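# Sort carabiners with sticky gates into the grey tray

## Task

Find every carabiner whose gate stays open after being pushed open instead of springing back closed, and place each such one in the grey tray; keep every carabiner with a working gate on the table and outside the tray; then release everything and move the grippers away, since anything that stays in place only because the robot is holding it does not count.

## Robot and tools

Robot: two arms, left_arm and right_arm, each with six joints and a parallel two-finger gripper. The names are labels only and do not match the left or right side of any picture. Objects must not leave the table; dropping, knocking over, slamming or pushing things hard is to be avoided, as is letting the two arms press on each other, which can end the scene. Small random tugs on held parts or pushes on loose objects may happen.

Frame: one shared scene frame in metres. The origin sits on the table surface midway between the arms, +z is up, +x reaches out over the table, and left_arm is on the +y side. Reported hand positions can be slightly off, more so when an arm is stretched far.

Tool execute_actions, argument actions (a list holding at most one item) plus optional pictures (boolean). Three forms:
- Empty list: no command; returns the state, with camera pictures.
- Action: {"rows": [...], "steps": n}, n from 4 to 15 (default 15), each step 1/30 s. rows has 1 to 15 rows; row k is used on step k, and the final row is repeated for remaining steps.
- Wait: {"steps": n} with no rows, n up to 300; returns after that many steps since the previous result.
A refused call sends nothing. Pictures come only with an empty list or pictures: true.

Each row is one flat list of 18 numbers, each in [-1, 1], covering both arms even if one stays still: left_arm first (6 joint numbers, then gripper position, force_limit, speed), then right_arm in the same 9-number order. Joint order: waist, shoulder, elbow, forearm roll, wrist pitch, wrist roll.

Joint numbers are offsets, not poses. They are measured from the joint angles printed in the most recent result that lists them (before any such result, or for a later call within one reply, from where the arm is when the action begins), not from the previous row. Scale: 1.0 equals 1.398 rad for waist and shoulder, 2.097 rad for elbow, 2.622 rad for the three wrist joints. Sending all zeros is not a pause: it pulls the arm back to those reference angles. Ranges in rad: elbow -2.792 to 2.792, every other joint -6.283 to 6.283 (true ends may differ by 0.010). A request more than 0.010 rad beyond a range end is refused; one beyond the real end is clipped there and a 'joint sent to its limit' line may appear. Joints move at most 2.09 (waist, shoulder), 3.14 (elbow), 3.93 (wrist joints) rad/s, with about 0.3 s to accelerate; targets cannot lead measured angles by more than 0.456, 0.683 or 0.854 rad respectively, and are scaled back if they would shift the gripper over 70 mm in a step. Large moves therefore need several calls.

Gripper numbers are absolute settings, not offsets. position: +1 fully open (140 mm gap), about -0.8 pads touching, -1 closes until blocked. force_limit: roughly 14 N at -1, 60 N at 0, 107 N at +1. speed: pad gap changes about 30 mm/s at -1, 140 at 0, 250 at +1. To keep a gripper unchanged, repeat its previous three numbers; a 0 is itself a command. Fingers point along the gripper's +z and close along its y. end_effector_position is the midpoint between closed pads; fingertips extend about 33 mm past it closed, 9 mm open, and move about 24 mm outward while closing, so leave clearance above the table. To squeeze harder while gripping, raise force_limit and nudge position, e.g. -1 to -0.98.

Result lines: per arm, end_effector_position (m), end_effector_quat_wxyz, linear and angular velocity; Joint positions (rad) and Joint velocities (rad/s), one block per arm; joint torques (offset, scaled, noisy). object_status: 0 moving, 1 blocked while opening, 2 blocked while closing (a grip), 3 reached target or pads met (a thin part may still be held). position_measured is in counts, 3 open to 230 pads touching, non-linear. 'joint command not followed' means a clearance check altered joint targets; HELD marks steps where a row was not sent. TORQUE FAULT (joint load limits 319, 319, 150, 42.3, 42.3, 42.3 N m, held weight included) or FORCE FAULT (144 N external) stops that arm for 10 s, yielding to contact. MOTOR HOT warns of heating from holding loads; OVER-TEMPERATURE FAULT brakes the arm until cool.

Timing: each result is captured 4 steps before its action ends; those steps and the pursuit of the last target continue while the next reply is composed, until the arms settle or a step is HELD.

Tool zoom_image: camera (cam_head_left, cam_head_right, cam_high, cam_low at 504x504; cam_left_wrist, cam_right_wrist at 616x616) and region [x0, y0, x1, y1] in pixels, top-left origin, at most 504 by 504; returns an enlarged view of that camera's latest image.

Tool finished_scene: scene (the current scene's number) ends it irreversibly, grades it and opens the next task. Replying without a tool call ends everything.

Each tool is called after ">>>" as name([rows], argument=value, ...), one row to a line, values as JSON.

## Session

>>> execute_actions(actions=[])

Scene clock: 0.00 s of 6000.00 s.
left_arm: end_effector_position=(+0.4020, +0.8481, +0.3487) position_measured=3 object_status=3 end_effector_quat_wxyz=(-0.058, -0.194, +0.979, +0.036) end_effector_velocity=(-0.000, +0.001, -0.000) end_effector_angular_velocity=(-0.000, +0.001, +0.001) | right_arm: end_effector_position=(+0.4051, +0.1333, +0.1417) position_measured=3 object_status=3 end_effector_quat_wxyz=(+0.309, +0.470, +0.813, -0.148) end_effector_velocity=(+0.000, -0.000, -0.000) end_effector_angular_velocity=(-0.001, -0.000, -0.000)
Joint positions: left_arm=[ 0.719 -0.064  1.802  0.104  1.493 -1.464] | right_arm=[ 1.072  0.867  0.99  -0.542  1.734  0.773]
Joint velocities: left_arm=[ 0.002  0.001 -0.     0.     0.     0.001] | right_arm=[-0.  0.  0. -0.  0. -0.]
Joint torques (N m, as the joint torque sensors report them, + toward a larger angle): no reading

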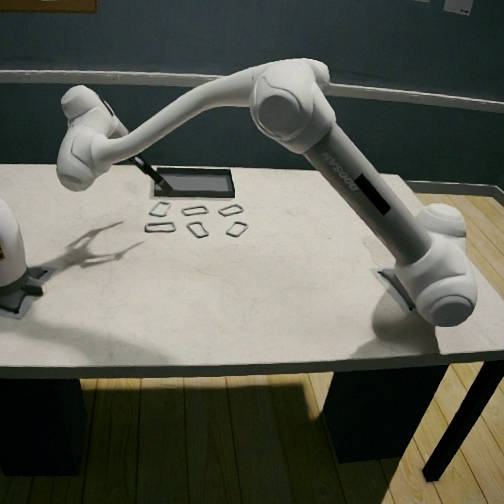

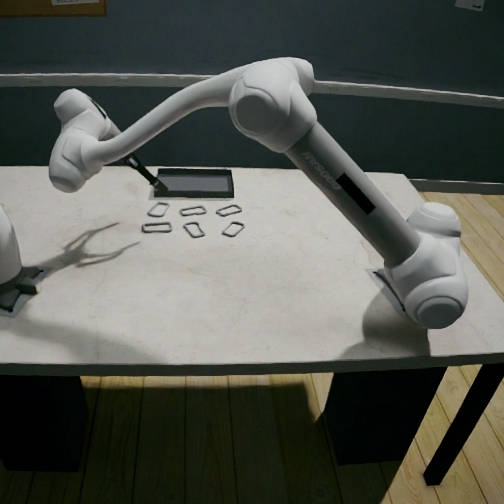

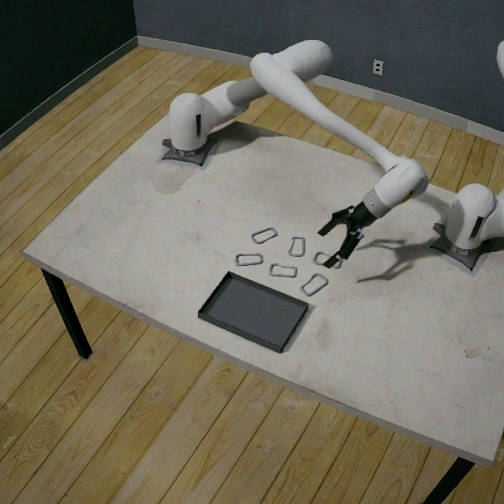

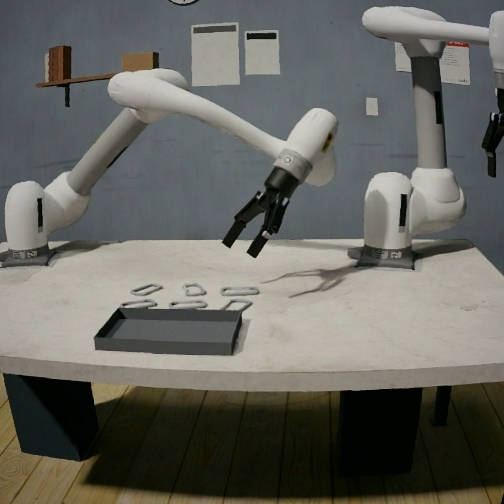

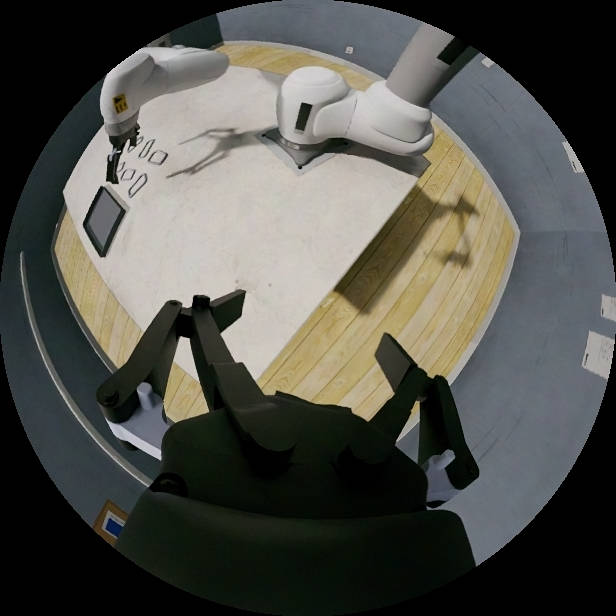

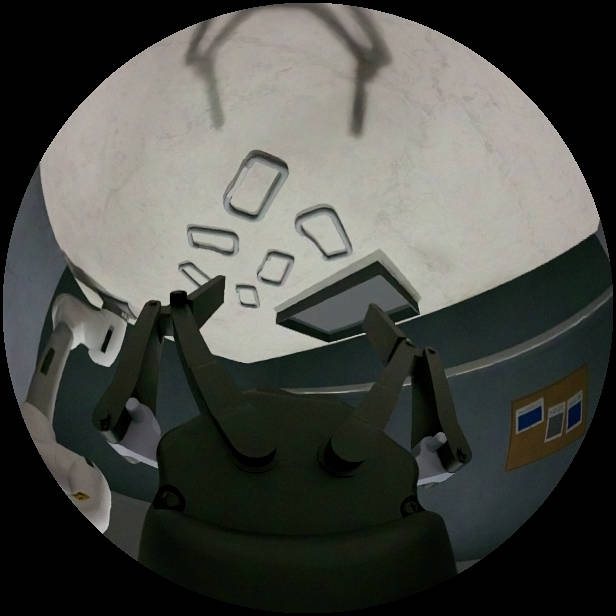

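>>> execute_actions([
  {"rows":[[0,0,0,0,0,0,1,0,0,-0.1087,-0.3703,0.3062,0.2067,-0.2189,0.796,0.03,0,0.3]],"steps":15},
])

>>> execute_actions([
  {"steps":22},
], pictures=true)

>>> zoom_image(camera="cam_right_wrist", region=[150,100,450,400])

Scene clock: 0.83 s of 6000.00 s.
left_arm: end_effector_position=(+0.4020, +0.8481, +0.3487) position_measured=3 object_status=3 end_effector_quat_wxyz=(-0.058, -0.194, +0.979, +0.036) end_effector_velocity=(+0.000, -0.000, -0.000) end_effector_angular_velocity=(-0.001, -0.001, +0.001) | right_arm: end_effector_position=(+0.3602, +0.0643, +0.1508) position_measured=91 object_status=0 end_effector_quat_wxyz=(+0.159, +0.719, +0.675, -0.044) end_effector_velocity=(-0.187, -0.213, +0.096) end_effector_angular_velocity=(+1.359, -0.099, -2.483)
Joint positions: left_arm=[ 0.719 -0.064  1.802  0.104  1.493 -1.464] | right_arm=[ 0.992  0.602  1.331 -0.255  1.43   1.307]
Joint velocities: left_arm=[ 0.    -0.     0.    -0.001 -0.    -0.   ] | right_arm=[-0.245 -0.872  1.035  0.873 -0.922  2.269]
Joint torques (N m, as the joint torque sensors report them, + toward a larger angle): left_arm=[  0.48 -31.63 -38.95   5.48   0.42   0.  ] | right_arm=[  5.6  -91.03 -34.68   3.17   0.45  -0.54]
Steps of this call (steps 1 to 14: nothing new was sent; steps 15 to 25: the first 11 steps of this action). Readings (joint positions | what the end effector reports):
15: left_arm=[0.719 -0.064 1.802 0.104 1.493 -1.464] | right_arm=[1.072 0.867 0.990 -0.542 1.734 0.773] | left_arm position_measured=3 object_status=3 | right_arm position_measured=3 object_status=0
16: left_arm=[0.719 -0.064 1.802 0.104 1.493 -1.464] | right_arm=[1.071 0.863 0.996 -0.538 1.730 0.780] | left_arm position_measured=3 object_status=3 | right_arm position_measured=6 object_status=0
18: left_arm=[0.719 -0.064 1.802 0.104 1.493 -1.464] | right_arm=[1.062 0.834 1.038 -0.502 1.692 0.836] | left_arm position_measured=3 object_status=3 | right_arm position_measured=25 object_status=0
22: left_arm=[0.719 -0.064 1.802 0.104 1.493 -1.464] | right_arm=[1.019 0.698 1.216 -0.351 1.532 1.091] | left_arm position_measured=3 object_status=3 | right_arm position_measured=62 object_status=0
25: the state above

Scene clock: 1.57 s of 6000.00 s.
left_arm: end_effector_position=(+0.4020, +0.8481, +0.3487) position_measured=3 object_status=3 end_effector_quat_wxyz=(-0.058, -0.194, +0.979, +0.036) end_effector_velocity=(+0.001, -0.000, -0.001) end_effector_angular_velocity=(-0.001, +0.001, -0.001) | right_arm: end_effector_position=(+0.3012, +0.0025, +0.1794) position_measured=126 object_status=3 end_effector_quat_wxyz=(+0.000, +0.996, -0.089, +0.000) end_effector_velocity=(+0.000, +0.000, +0.001) end_effector_angular_velocity=(+0.001, -0.000, -0.010)
Joint positions: left_arm=[ 0.719 -0.064  1.802  0.104  1.493 -1.464] | right_arm=[ 0.92   0.349  1.632 -0.     1.161  2.859]
Joint velocities: left_arm=[-0.001  0.002 -0.    -0.    -0.     0.   ] | right_arm=[-0.    -0.001 -0.     0.    -0.001  0.01 ]
Joint torques (N m, as the joint torque sensors report them, + toward a larger angle): left_arm=[ -0.1  -31.67 -38.86   5.42   0.39   0.04] | right_arm=[  3.51 -75.13 -35.73   4.5   -0.38  -0.18]
Kept back: nothing.
Steps of this call (steps 1 to 4: the last 4 steps of your previous action; steps 5 to 22: the robot went on to your last target). Readings (joint positions | what the end effector reports):
1: left_arm=[0.719 -0.064 1.802 0.104 1.493 -1.464] | right_arm=[0.984 0.573 1.365 -0.226 1.399 1.387] | left_arm position_measured=3 object_status=3 | right_arm position_measured=100 object_status=0
2: left_arm=[0.719 -0.064 1.802 0.104 1.493 -1.464] | right_arm=[0.976 0.546 1.398 -0.198 1.370 1.472] | left_arm position_measured=3 object_status=3 | right_arm position_measured=109 object_status=0
4: left_arm=[0.719 -0.064 1.802 0.104 1.493 -1.464] | right_arm=[0.961 0.494 1.460 -0.145 1.314 1.661] | left_arm position_measured=3 object_status=3 | right_arm position_measured=125 object_status=0
8: left_arm=[0.719 -0.064 1.802 0.104 1.493 -1.464] | right_arm=[0.938 0.412 1.557 -0.064 1.228 2.094] | left_arm position_measured=3 object_status=3 | right_arm position_measured=126 object_status=0
22: the state above

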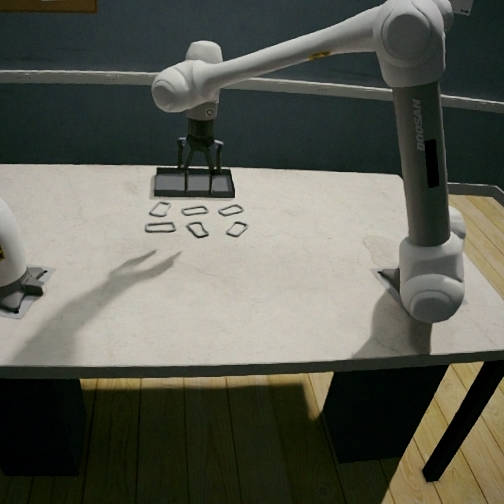

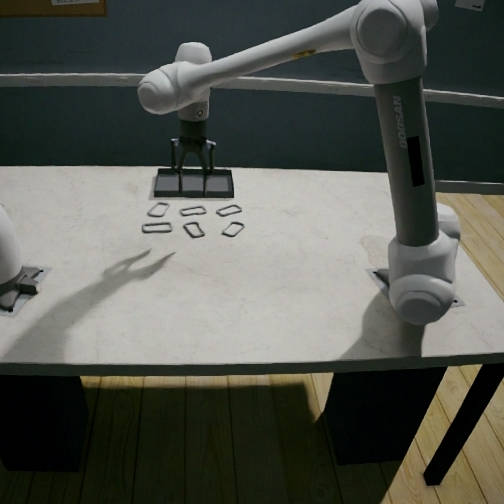

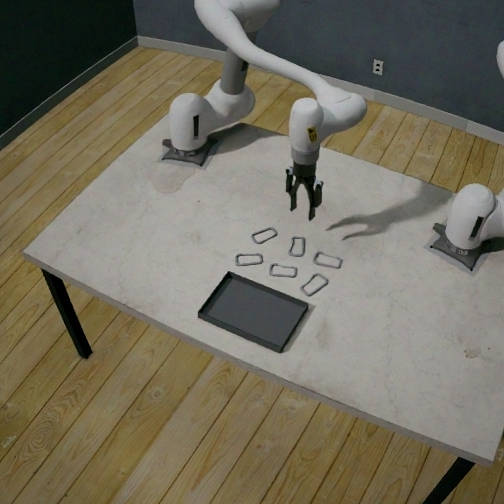

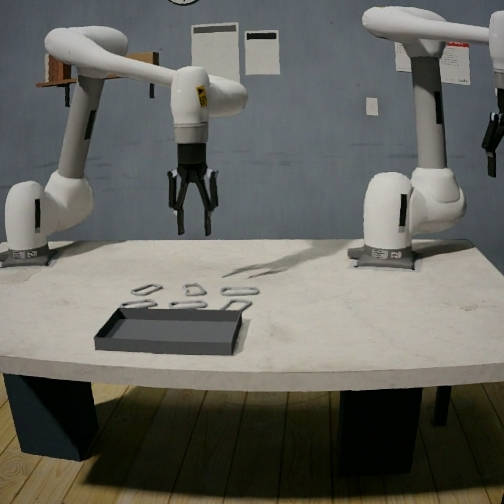

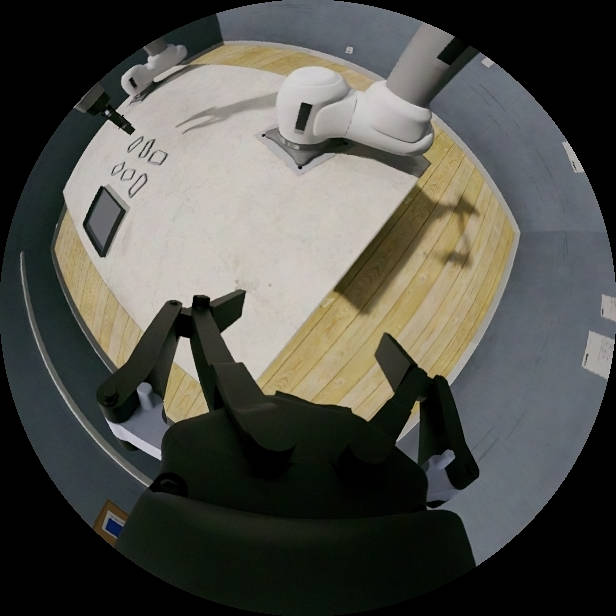

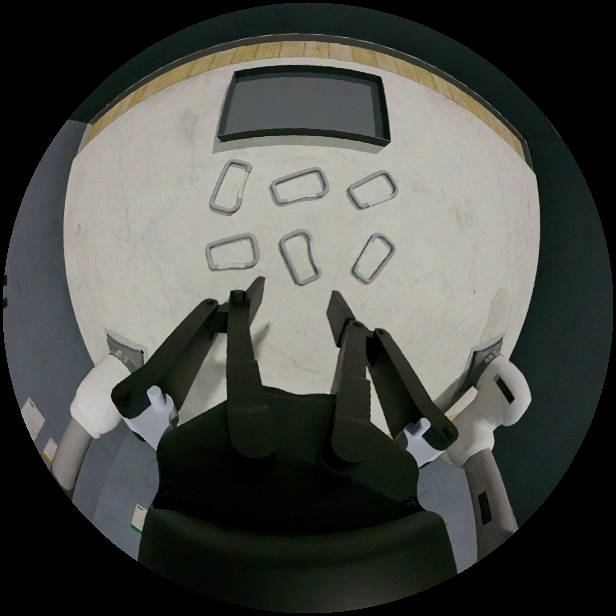

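Region (150, 100, 450, 400) of cam_right_wrist's 616x616 image, scaled by 1.680, with more detail than that image has.

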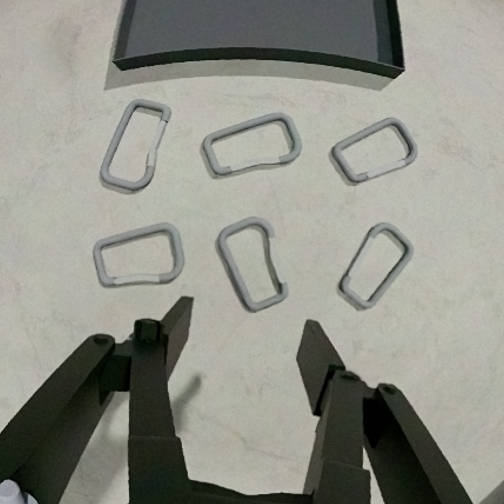

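>>> execute_actions([
  {"rows":[[0,0,0,0,0,0,1,0,0,-0.0193,0.069,0.0366,0,-0.0662,-0.1594,0.03,0,0.3]],"steps":15},
])

>>> execute_actions([
  {"steps":6},
], pictures=true)

>>> zoom_image(camera="cam_right_wrist", region=[200,180,420,400])

Scene clock: 2.90 s of 6000.00 s.
left_arm: end_effector_position=(+0.4020, +0.8481, +0.3487) position_measured=3 object_status=3 end_effector_quat_wxyz=(-0.058, -0.194, +0.979, +0.036) end_effector_velocity=(-0.000, +0.000, +0.000) end_effector_angular_velocity=(-0.001, -0.001, +0.001) | right_arm: end_effector_position=(+0.3214, +0.0030, +0.0819) position_measured=126 object_status=3 end_effector_quat_wxyz=(+0.000, +0.996, +0.086, -0.000) end_effector_velocity=(+0.035, -0.011, -0.190) end_effector_angular_velocity=(+0.000, +0.000, +0.696)
Joint positions: left_arm=[ 0.719 -0.064  1.802  0.104  1.493 -1.464] | right_arm=[ 0.896  0.436  1.701 -0.     1.005  2.483]
Joint velocities: left_arm=[ 0.001 -0.    -0.    -0.001 -0.     0.   ] | right_arm=[-0.049  0.173  0.135 -0.    -0.308 -0.745]
Joint torques (N m, as the joint torque sensors report them, + toward a larger angle): left_arm=[ -0.36 -31.75 -39.53   5.44   0.35   0.  ] | right_arm=[ 10.8  -99.68 -39.55   4.71  -0.52  -0.14]
Steps of this call (steps 1 to 29: the robot went on to your last target; steps 30 to 40: the first 11 steps of this action). Readings (joint positions | what the end effector reports):
30: left_arm=[0.719 -0.064 1.802 0.104 1.493 -1.464] | right_arm=[0.920 0.349 1.632 -0.000 1.160 2.859] | left_arm position_measured=3 object_status=3 | right_arm position_measured=126 object_status=3
31: left_arm=[0.719 -0.064 1.802 0.104 1.493 -1.464] | right_arm=[0.920 0.350 1.634 -0.000 1.157 2.853] | left_arm position_measured=3 object_status=3 | right_arm position_measured=126 object_status=3
33: left_arm=[0.719 -0.064 1.802 0.104 1.493 -1.464] | right_arm=[0.917 0.363 1.644 -0.000 1.134 2.797] | left_arm position_measured=3 object_status=3 | right_arm position_measured=126 object_status=3
37: left_arm=[0.719 -0.064 1.802 0.104 1.493 -1.464] | right_arm=[0.903 0.410 1.681 -0.000 1.051 2.595] | left_arm position_measured=3 object_status=3 | right_arm position_measured=126 object_status=3
40: the state above

Scene clock: 3.10 s of 6000.00 s.
left_arm: end_effector_position=(+0.4020, +0.8481, +0.3487) position_measured=3 object_status=3 end_effector_quat_wxyz=(-0.058, -0.194, +0.979, +0.036) end_effector_velocity=(-0.000, +0.000, +0.000) end_effector_angular_velocity=(+0.000, -0.000, +0.001) | right_arm: end_effector_position=(+0.3232, +0.0025, +0.0717) position_measured=126 object_status=3 end_effector_quat_wxyz=(+0.000, +0.994, +0.105, +0.000) end_effector_velocity=(+0.000, -0.001, -0.004) end_effector_angular_velocity=(+0.001, -0.000, +0.016)
Joint positions: left_arm=[ 0.719 -0.064  1.802  0.104  1.493 -1.464] | right_arm=[ 0.894  0.445  1.709 -0.     0.988  2.442]
Joint velocities: left_arm=[ 0.001 -0.     0.    -0.    -0.    -0.001] | right_arm=[-0.001  0.002  0.005  0.    -0.008 -0.017]
Joint torques (N m, as the joint torque sensors report them, + toward a larger angle): left_arm=[  0.17 -32.3  -39.13   5.39   0.35   0.03] | right_arm=[  3.12 -81.84 -32.3    4.    -0.61  -0.36]
Kept back: nothing.
Steps of this call (steps 1 to 4: the last 4 steps of your previous action; steps 5 to 6: the robot went on to your last target). Readings (joint positions | what the end effector reports):
1: left_arm=[0.719 -0.064 1.802 0.104 1.493 -1.464] | right_arm=[0.895 0.441 1.705 -0.000 0.996 2.463] | left_arm position_measured=3 object_status=3 | right_arm position_measured=126 object_status=3
2: left_arm=[0.719 -0.064 1.802 0.104 1.493 -1.464] | right_arm=[0.894 0.443 1.707 -0.000 0.991 2.451] | left_arm position_measured=3 object_status=3 | right_arm position_measured=126 object_status=3
4: left_arm=[0.719 -0.064 1.802 0.104 1.493 -1.464] | right_arm=[0.894 0.445 1.708 -0.000 0.988 2.444] | left_arm position_measured=3 object_status=3 | right_arm position_measured=126 object_status=3
6: the state above

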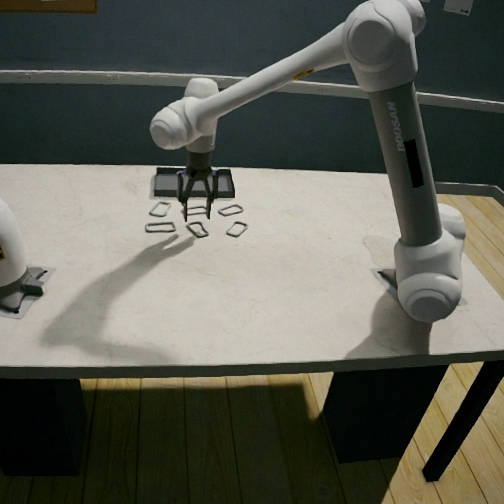

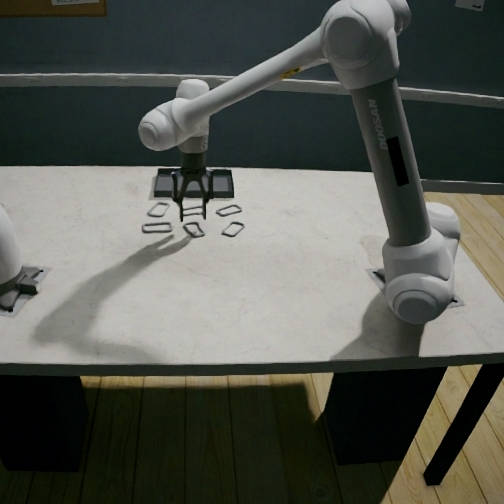

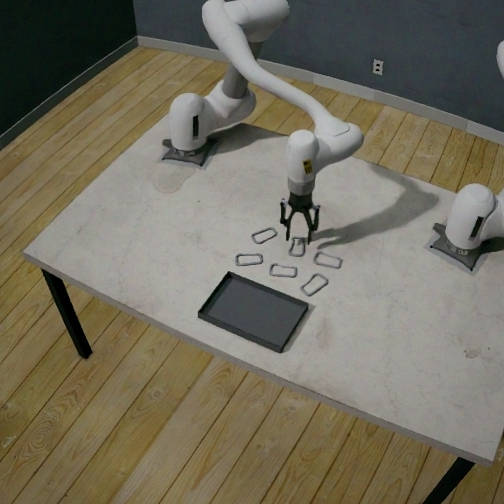

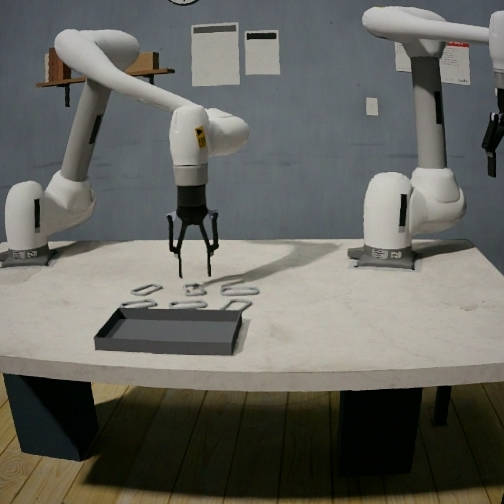

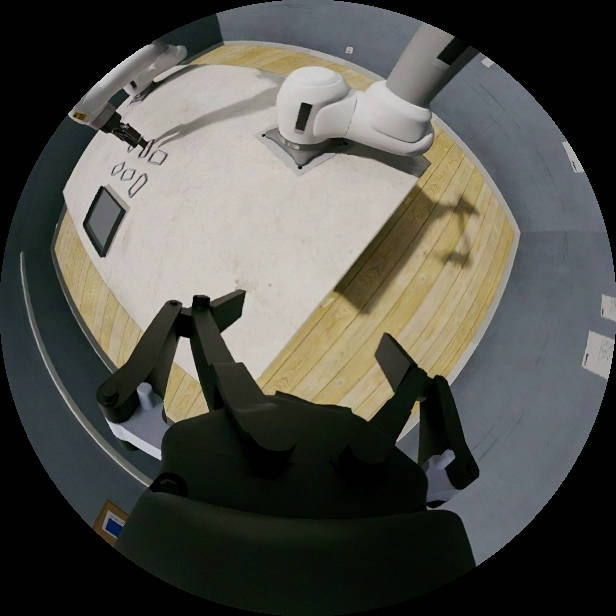

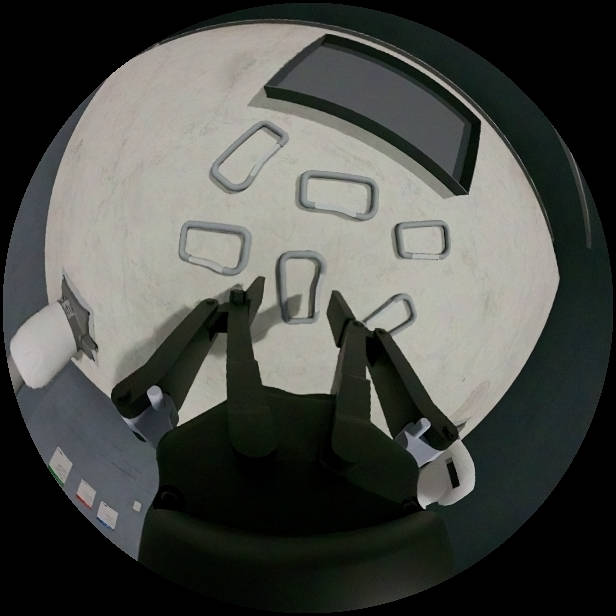

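Region (200, 180, 420, 400) of cam_right_wrist's 616x616 image, scaled by 2.291, with more detail than that image has.

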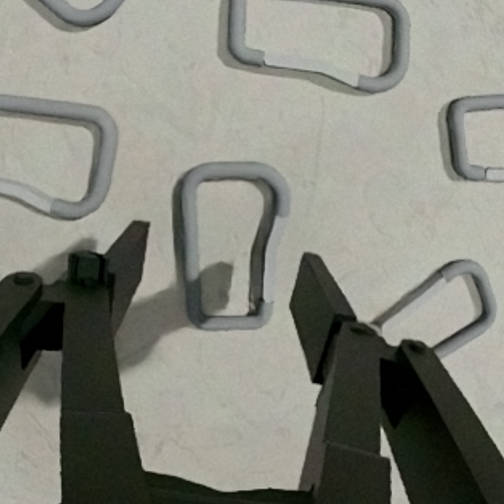

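>>> execute_actions([
  {"rows":[[0,0,0,0,0,0,1,0,0,0.0036,-0.0087,0.0092,0,-0.0027,-0.0591,0.03,0,0.3],[0,0,0,0,0,0,1,0,0,0.0036,-0.0087,0.0092,0,-0.0027,-0.0591,0.03,0,0.3],[0,0,0,0,0,0,1,0,0,0.0036,-0.0087,0.0092,0,-0.0027,-0.0591,0.03,0,0.3],[0,0,0,0,0,0,1,0,0,0.0036,-0.0087,0.0092,0,-0.0027,-0.0591,0.03,0,0.3],[0,0,0,0,0,0,1,0,0,0.0036,-0.0087,0.0092,0,-0.0027,-0.0591,0.03,0,0.3],[0,0,0,0,0,0,1,0,0,0.0036,0.0127,0.0207,0,-0.0234,-0.0591,0.03,0,0.3]],"steps":15},
])

>>> execute_actions([
  {"steps":6},
])

>>> execute_actions([
  {"rows":[[0,0,0,0,0,0,1,0,0,0,0,0,0,0,0,-0.33,-0.3,0]],"steps":15},
], pictures=true)

>>> zoom_image(camera="cam_right_wrist", region=[200,180,420,400])

>>> execute_actions([
  {"rows":[[0,0,0,0,0,0,1,0,0,0,0,0,0,0,0,0.03,0,0.3]],"steps":15},
], pictures=true)

>>> zoom_image(camera="cam_right_wrist", region=[200,180,420,400])

Scene clock: 3.90 s of 6000.00 s.
left_arm: end_effector_position=(+0.4020, +0.8481, +0.3487) position_measured=3 object_status=3 end_effector_quat_wxyz=(-0.058, -0.194, +0.979, +0.036) end_effector_velocity=(+0.000, -0.000, -0.000) end_effector_angular_velocity=(-0.001, -0.000, +0.002) | right_arm: end_effector_position=(+0.3156, -0.0045, +0.0427) position_measured=126 object_status=3 end_effector_quat_wxyz=(+0.000, +0.983, +0.183, +0.000) end_effector_velocity=(-0.001, +0.002, -0.057) end_effector_angular_velocity=(+0.009, -0.004, +0.031)
Joint positions: left_arm=[ 0.719 -0.064  1.802  0.104  1.493 -1.464] | right_arm=[ 0.898  0.46   1.749 -0.     0.933  2.289]
Joint velocities: left_arm=[ 0.     0.     0.    -0.001 -0.    -0.001] | right_arm=[ 0.003  0.053  0.042  0.001 -0.105 -0.029]
Joint torques (N m, as the joint torque sensors report them, + toward a larger angle): left_arm=[ -0.67 -31.55 -39.26   5.41   0.36   0.04] | right_arm=[  6.36 -97.51 -38.29   4.41  -0.24  -0.08]
Steps of this call (steps 1 to 13: the robot went on to your last target; steps 14 to 24: the first 11 steps of this action). Readings (joint positions | what the end effector reports):
14: left_arm=[0.719 -0.064 1.802 0.104 1.493 -1.464] | right_arm=[0.894 0.446 1.709 -0.000 0.987 2.440] | left_arm position_measured=3 object_status=3 | right_arm position_measured=126 object_status=3
15: left_arm=[0.719 -0.064 1.802 0.104 1.493 -1.464] | right_arm=[0.894 0.445 1.710 -0.000 0.987 2.433] | left_arm position_measured=3 object_status=3 | right_arm position_measured=126 object_status=3
17: left_arm=[0.719 -0.064 1.802 0.104 1.493 -1.464] | right_arm=[0.895 0.441 1.717 -0.000 0.984 2.379] | left_arm position_measured=3 object_status=3 | right_arm position_measured=126 object_status=3
21: left_arm=[0.719 -0.064 1.802 0.104 1.493 -1.464] | right_arm=[0.898 0.443 1.735 -0.000 0.962 2.297] | left_arm position_measured=3 object_status=3 | right_arm position_measured=126 object_status=3
24: the state above

Scene clock: 4.10 s of 6000.00 s.
left_arm: end_effector_position=(+0.4020, +0.8481, +0.3487) position_measured=3 object_status=3 end_effector_quat_wxyz=(-0.058, -0.194, +0.979, +0.036) end_effector_velocity=(+0.000, -0.000, -0.000) end_effector_angular_velocity=(-0.000, +0.001, -0.000) | right_arm: end_effector_position=(+0.3155, -0.0045, +0.0393) position_measured=126 object_status=3 end_effector_quat_wxyz=(-0.000, +0.983, +0.184, +0.000) end_effector_velocity=(-0.001, -0.001, -0.005) end_effector_angular_velocity=(-0.003, +0.001, +0.002)
Joint positions: left_arm=[ 0.719 -0.064  1.802  0.104  1.493 -1.464] | right_arm=[ 0.899  0.463  1.752 -0.     0.927  2.287]
Joint velocities: left_arm=[-0.001  0.001 -0.     0.     0.    -0.001] | right_arm=[ 0.001  0.005  0.004 -0.001 -0.005 -0.001]
Joint torques (N m, as the joint torque sensors report them, + toward a larger angle): left_arm=[ -0.72 -32.26 -39.16   5.45   0.41   0.03] | right_arm=[  2.94 -83.51 -32.75   3.6   -0.17  -0.15]
Kept back: nothing.
Steps of this call (steps 1 to 4: the last 4 steps of your previous action; steps 5 to 6: the robot went on to your last target). Readings (joint positions | what the end effector reports):
1: left_arm=[0.719 -0.064 1.802 0.104 1.493 -1.464] | right_arm=[0.898 0.461 1.750 -0.000 0.930 2.288] | left_arm position_measured=3 object_status=3 | right_arm position_measured=126 object_status=3
2: left_arm=[0.719 -0.064 1.802 0.104 1.493 -1.464] | right_arm=[0.898 0.462 1.751 -0.000 0.929 2.288] | left_arm position_measured=3 object_status=3 | right_arm position_measured=126 object_status=3
4: left_arm=[0.719 -0.064 1.802 0.104 1.493 -1.464] | right_arm=[0.899 0.462 1.752 -0.000 0.927 2.287] | left_arm position_measured=3 object_status=3 | right_arm position_measured=126 object_status=3
6: the state above

Scene clock: 4.47 s of 6000.00 s.
left_arm: end_effector_position=(+0.4020, +0.8481, +0.3487) position_measured=3 object_status=3 end_effector_quat_wxyz=(-0.058, -0.194, +0.979, +0.036) end_effector_velocity=(-0.000, -0.000, +0.000) end_effector_angular_velocity=(+0.000, -0.000, +0.000) | right_arm: end_effector_position=(+0.3155, -0.0044, +0.0393) position_measured=171 object_status=0 end_effector_quat_wxyz=(-0.000, +0.983, +0.184, +0.000) end_effector_velocity=(+0.001, +0.001, +0.001) end_effector_angular_velocity=(+0.001, -0.001, +0.000)
Joint positions: left_arm=[ 0.719 -0.064  1.802  0.104  1.493 -1.464] | right_arm=[ 0.899  0.463  1.752 -0.     0.927  2.287]
Joint velocities: left_arm=[-0. -0.  0. -0.  0. -0.] | right_arm=[-0.    -0.    -0.001 -0.     0.    -0.   ]
Joint torques (N m, as the joint torque sensors report them, + toward a larger angle): left_arm=[ -0.42 -32.51 -39.22   5.5    0.45  -0.05] | right_arm=[ -0.38 -51.11 -12.44   2.07   1.78  -0.13]
Steps of this call (steps 1 to 11: the first 11 steps of this action). Readings (joint positions | what the end effector reports):
1: left_arm=[0.719 -0.064 1.802 0.104 1.493 -1.464] | right_arm=[0.899 0.463 1.752 -0.000 0.927 2.287] | left_arm position_measured=3 object_status=3 | right_arm position_measured=126 object_status=0
2: left_arm=[0.719 -0.064 1.802 0.104 1.493 -1.464] | right_arm=[0.899 0.463 1.752 -0.000 0.927 2.287] | left_arm position_measured=3 object_status=3 | right_arm position_measured=128 object_status=0
4: left_arm=[0.719 -0.064 1.802 0.104 1.493 -1.464] | right_arm=[0.899 0.463 1.752 -0.000 0.927 2.287] | left_arm position_measured=3 object_status=3 | right_arm position_measured=143 object_status=0
8: left_arm=[0.719 -0.064 1.802 0.104 1.493 -1.464] | right_arm=[0.899 0.463 1.752 -0.000 0.927 2.287] | left_arm position_measured=3 object_status=3 | right_arm position_measured=171 object_status=0
11: the state above

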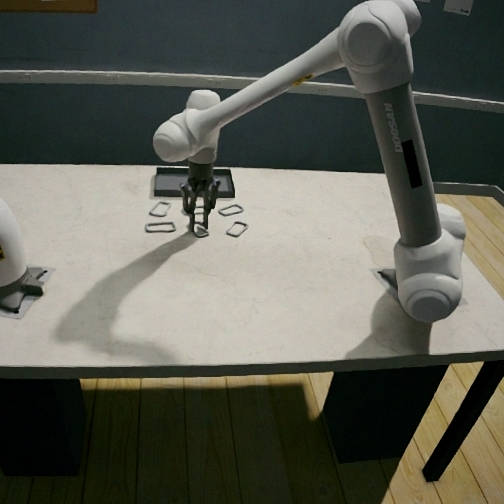

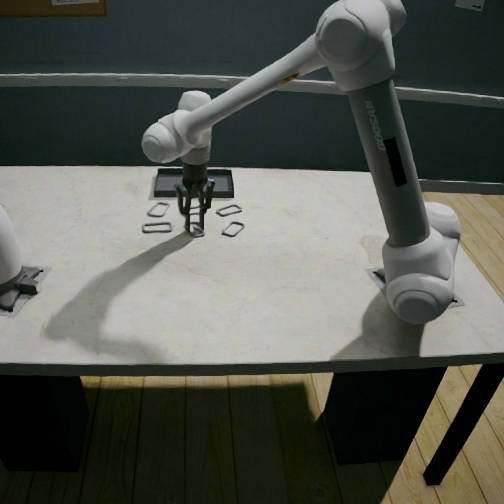

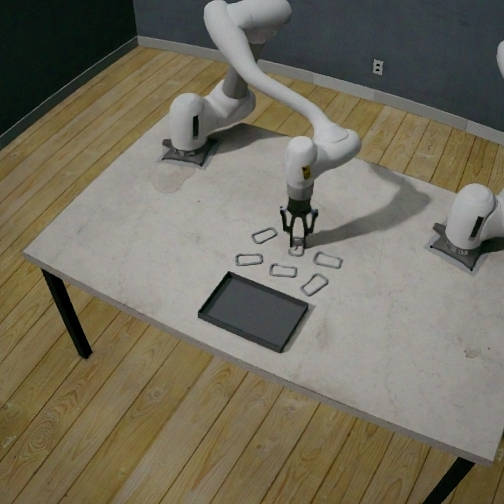

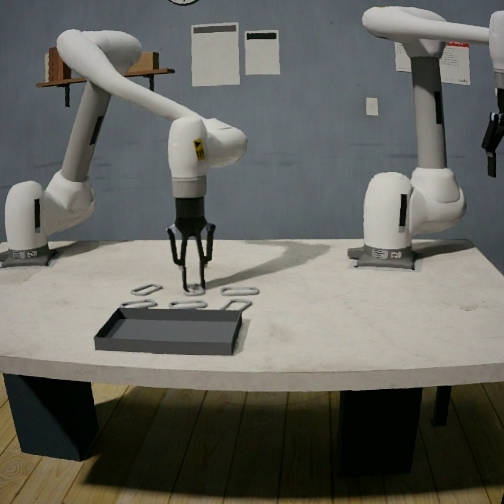

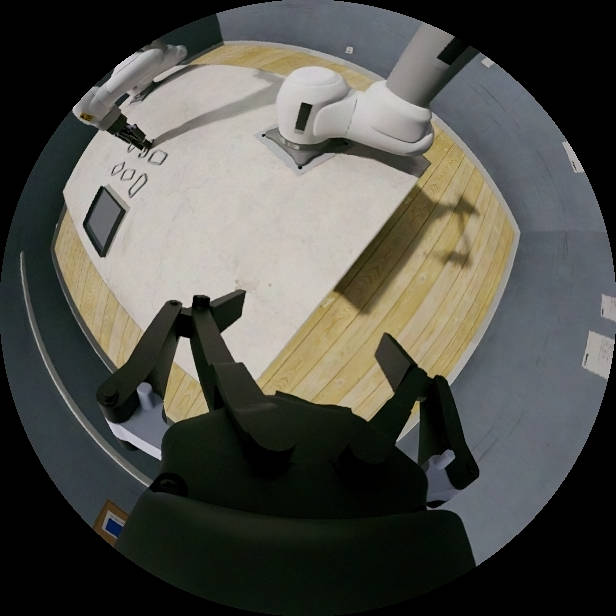

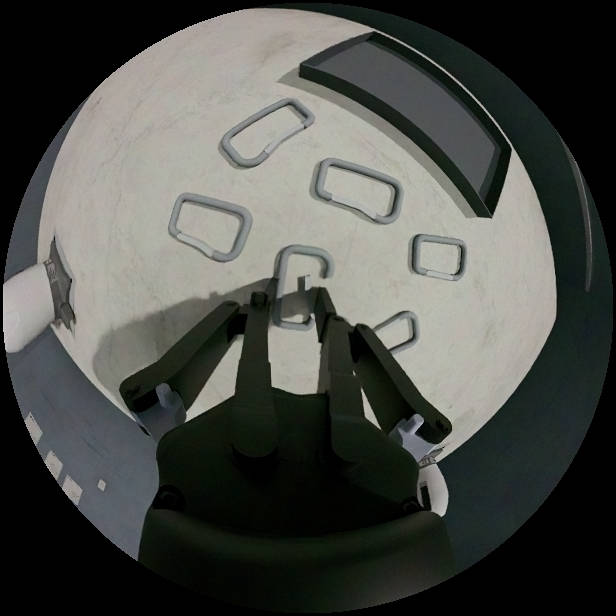

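Region (200, 180, 420, 400) of cam_right_wrist's 616x616 image, scaled by 2.291, with more detail than that image has.

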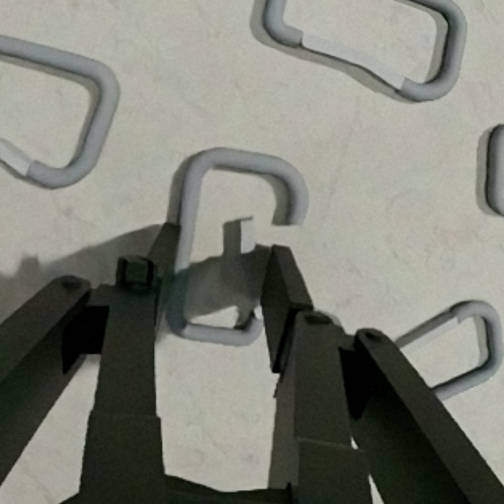

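Scene clock: 4.97 s of 6000.00 s.
left_arm: end_effector_position=(+0.4020, +0.8481, +0.3487) position_measured=3 object_status=3 end_effector_quat_wxyz=(-0.058, -0.194, +0.979, +0.036) end_effector_velocity=(-0.000, -0.000, +0.001) end_effector_angular_velocity=(+0.001, -0.002, -0.000) | right_arm: end_effector_position=(+0.3154, -0.0044, +0.0393) position_measured=126 object_status=0 end_effector_quat_wxyz=(-0.000, +0.983, +0.184, +0.000) end_effector_velocity=(+0.001, +0.001, +0.001) end_effector_angular_velocity=(+0.003, -0.001, -0.001)
Joint positions: left_arm=[ 0.719 -0.064  1.802  0.104  1.493 -1.464] | right_arm=[ 0.899  0.463  1.752 -0.     0.927  2.287]
Joint velocities: left_arm=[-0.    -0.002  0.    -0.     0.     0.   ] | right_arm=[-0.001 -0.001 -0.001  0.001 -0.002 -0.   ]
Joint torques (N m, as the joint torque sensors report them, + toward a larger angle): left_arm=[ -0.29 -32.11 -39.41   5.44   0.34   0.  ] | right_arm=[  3.56 -82.39 -32.     3.51  -0.17  -0.27]
Steps of this call (steps 1 to 4: the last 4 steps of your previous action; steps 5 to 15: the first 11 steps of this action, its rows measured from where the robot was after step 4). Readings (joint positions | what the end effector reports):
4: left_arm=[0.719 -0.064 1.802 0.104 1.493 -1.464] | right_arm=[0.899 0.463 1.752 -0.000 0.927 2.287] | left_arm position_measured=3 object_status=3 | right_arm position_measured=171 object_status=3
5: left_arm=[0.719 -0.064 1.802 0.104 1.493 -1.464] | right_arm=[0.899 0.463 1.752 -0.000 0.927 2.287] | left_arm position_measured=3 object_status=3 | right_arm position_measured=171 object_status=0
6: left_arm=[0.719 -0.064 1.802 0.104 1.493 -1.464] | right_arm=[0.899 0.463 1.752 -0.001 0.927 2.287] | left_arm position_measured=3 object_status=3 | right_arm position_measured=168 object_status=0
8: left_arm=[0.719 -0.064 1.802 0.104 1.493 -1.464] | right_arm=[0.899 0.463 1.752 -0.001 0.927 2.287] | left_arm position_measured=3 object_status=3 | right_arm position_measured=149 object_status=0
12: left_arm=[0.719 -0.064 1.802 0.104 1.493 -1.464] | right_arm=[0.899 0.463 1.752 -0.000 0.927 2.287] | left_arm position_measured=3 object_status=3 | right_arm position_measured=126 object_status=0
15: the state above

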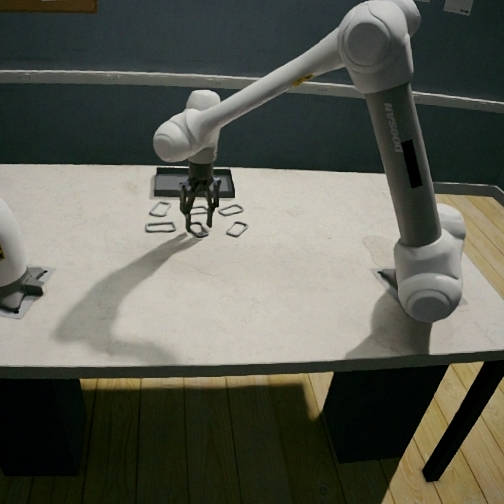

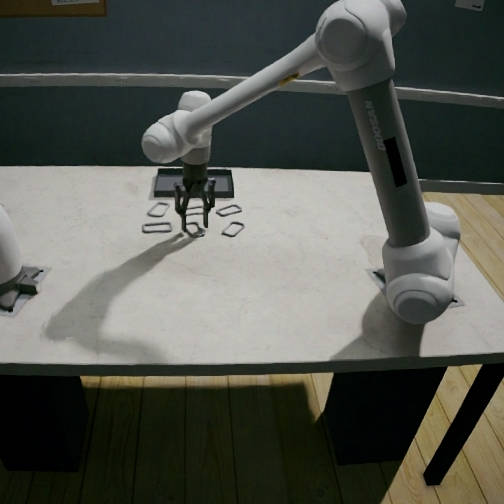

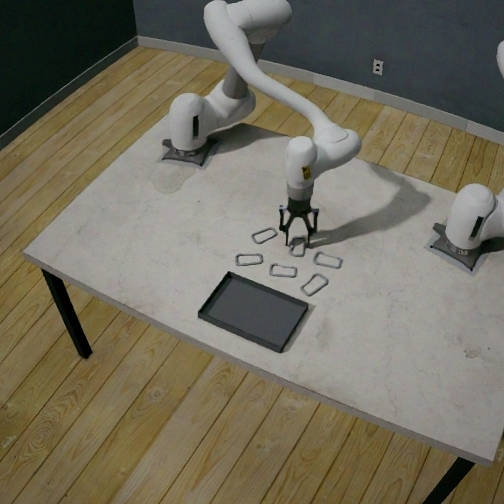

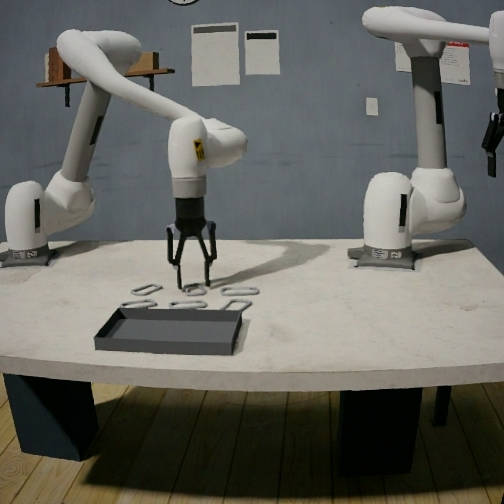

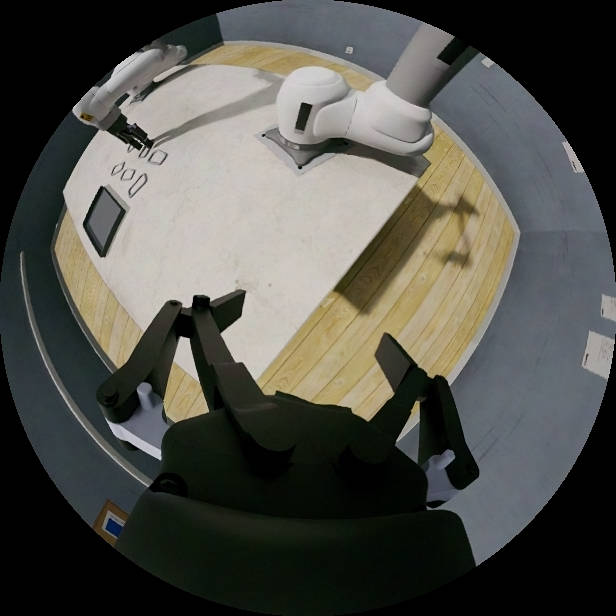

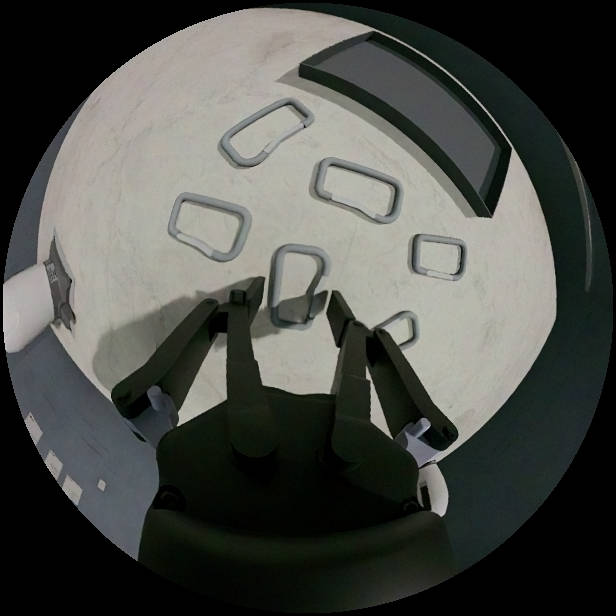

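Region (200, 180, 420, 400) of cam_right_wrist's 616x616 image, scaled by 2.291, with more detail than that image has.

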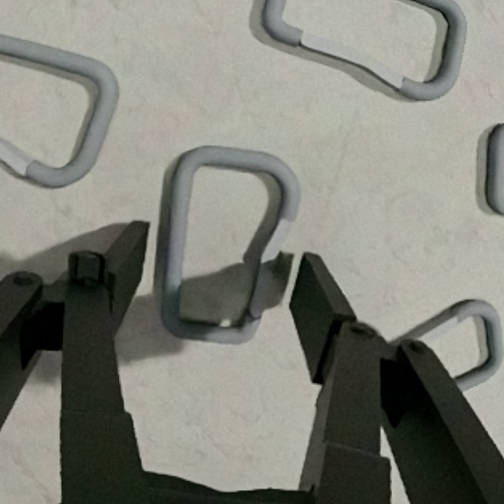

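>>> execute_actions(actions=[])

Scene clock: 5.43 s of 6000.00 s.
left_arm: end_effector_position=(+0.4020, +0.8481, +0.3487) position_measured=3 object_status=3 end_effector_quat_wxyz=(-0.058, -0.194, +0.979, +0.036) end_effector_velocity=(+0.001, -0.000, -0.001) end_effector_angular_velocity=(-0.002, +0.000, -0.000) | right_arm: end_effector_position=(+0.3155, -0.0044, +0.0393) position_measured=126 object_status=3 end_effector_quat_wxyz=(-0.000, +0.983, +0.184, +0.000) end_effector_velocity=(-0.000, -0.000, -0.001) end_effector_angular_velocity=(-0.002, +0.000, +0.000)
Joint positions: left_arm=[ 0.719 -0.064  1.802  0.104  1.493 -1.464] | right_arm=[ 0.899  0.463  1.752 -0.     0.927  2.287]
Joint velocities: left_arm=[-0.     0.001 -0.    -0.001 -0.     0.   ] | right_arm=[ 0.     0.001  0.    -0.001  0.     0.   ]
Joint torques (N m, as the joint torque sensors report them, + toward a larger angle): left_arm=[ -0.55 -32.49 -39.13   5.39   0.31   0.06] | right_arm=[  2.39 -80.97 -31.71   3.83  -0.31  -0.33]
Kept back: nothing.
Steps of this call (steps 1 to 4: the last 4 steps of your previous action; steps 5 to 14: the robot went on to your last target). Readings (joint positions | what the end effector reports):
1: left_arm=[0.719 -0.064 1.802 0.104 1.493 -1.464] | right_arm=[0.899 0.463 1.752 -0.000 0.927 2.287] | left_arm position_measured=3 object_status=3 | right_arm position_measured=126 object_status=0
2: left_arm=[0.719 -0.064 1.802 0.104 1.493 -1.464] | right_arm=[0.899 0.463 1.752 -0.000 0.927 2.287] | left_arm position_measured=3 object_status=3 | right_arm position_measured=126 object_status=0
4: left_arm=[0.719 -0.064 1.802 0.104 1.493 -1.464] | right_arm=[0.899 0.463 1.752 -0.000 0.927 2.287] | left_arm position_measured=3 object_status=3 | right_arm position_measured=126 object_status=3
8: left_arm=[0.719 -0.064 1.802 0.104 1.493 -1.464] | right_arm=[0.899 0.463 1.752 -0.000 0.927 2.287] | left_arm position_measured=3 object_status=3 | right_arm position_measured=126 object_status=3
14: the state above

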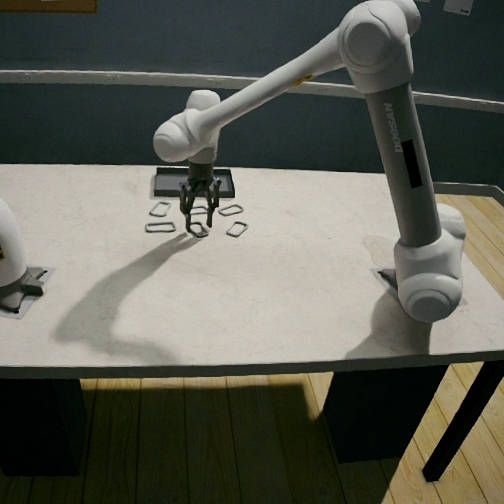

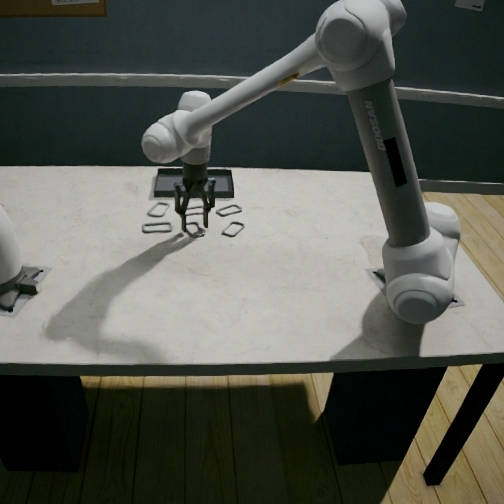

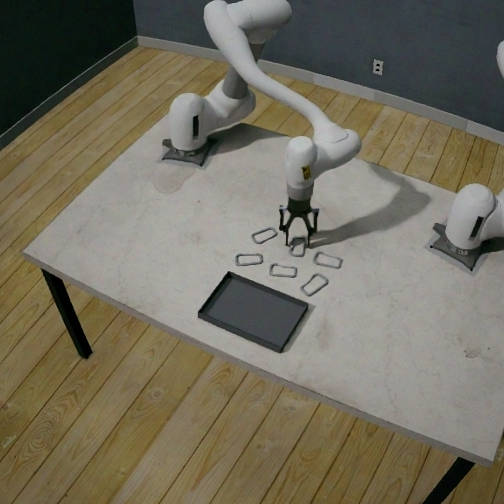

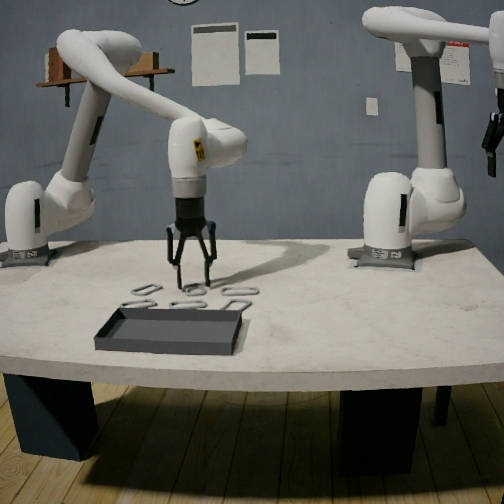

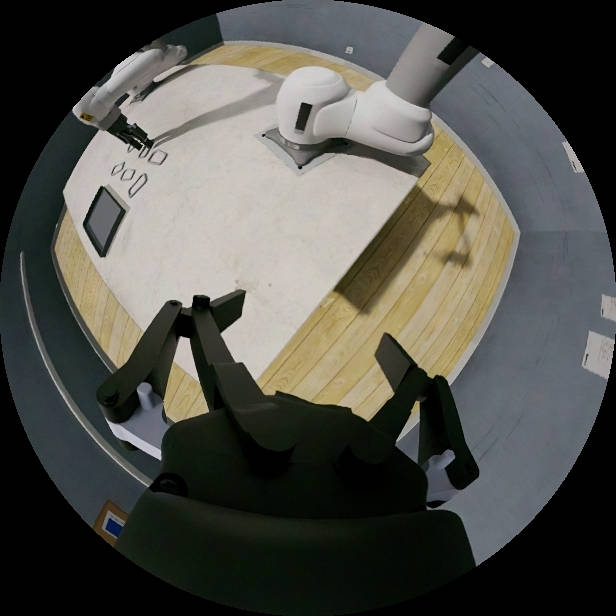

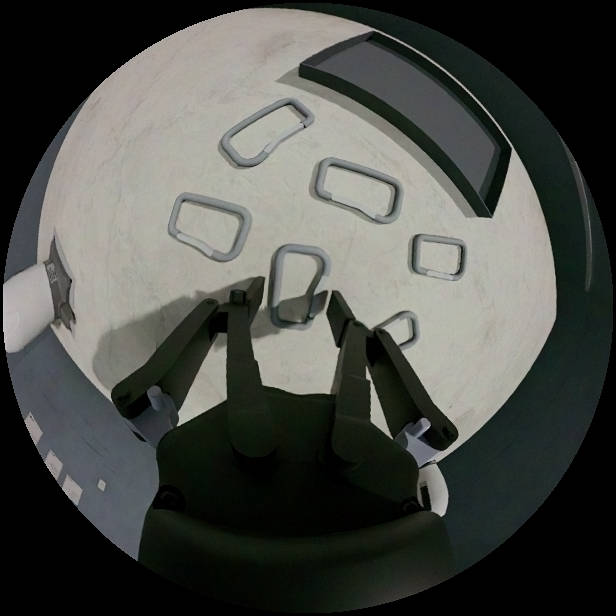

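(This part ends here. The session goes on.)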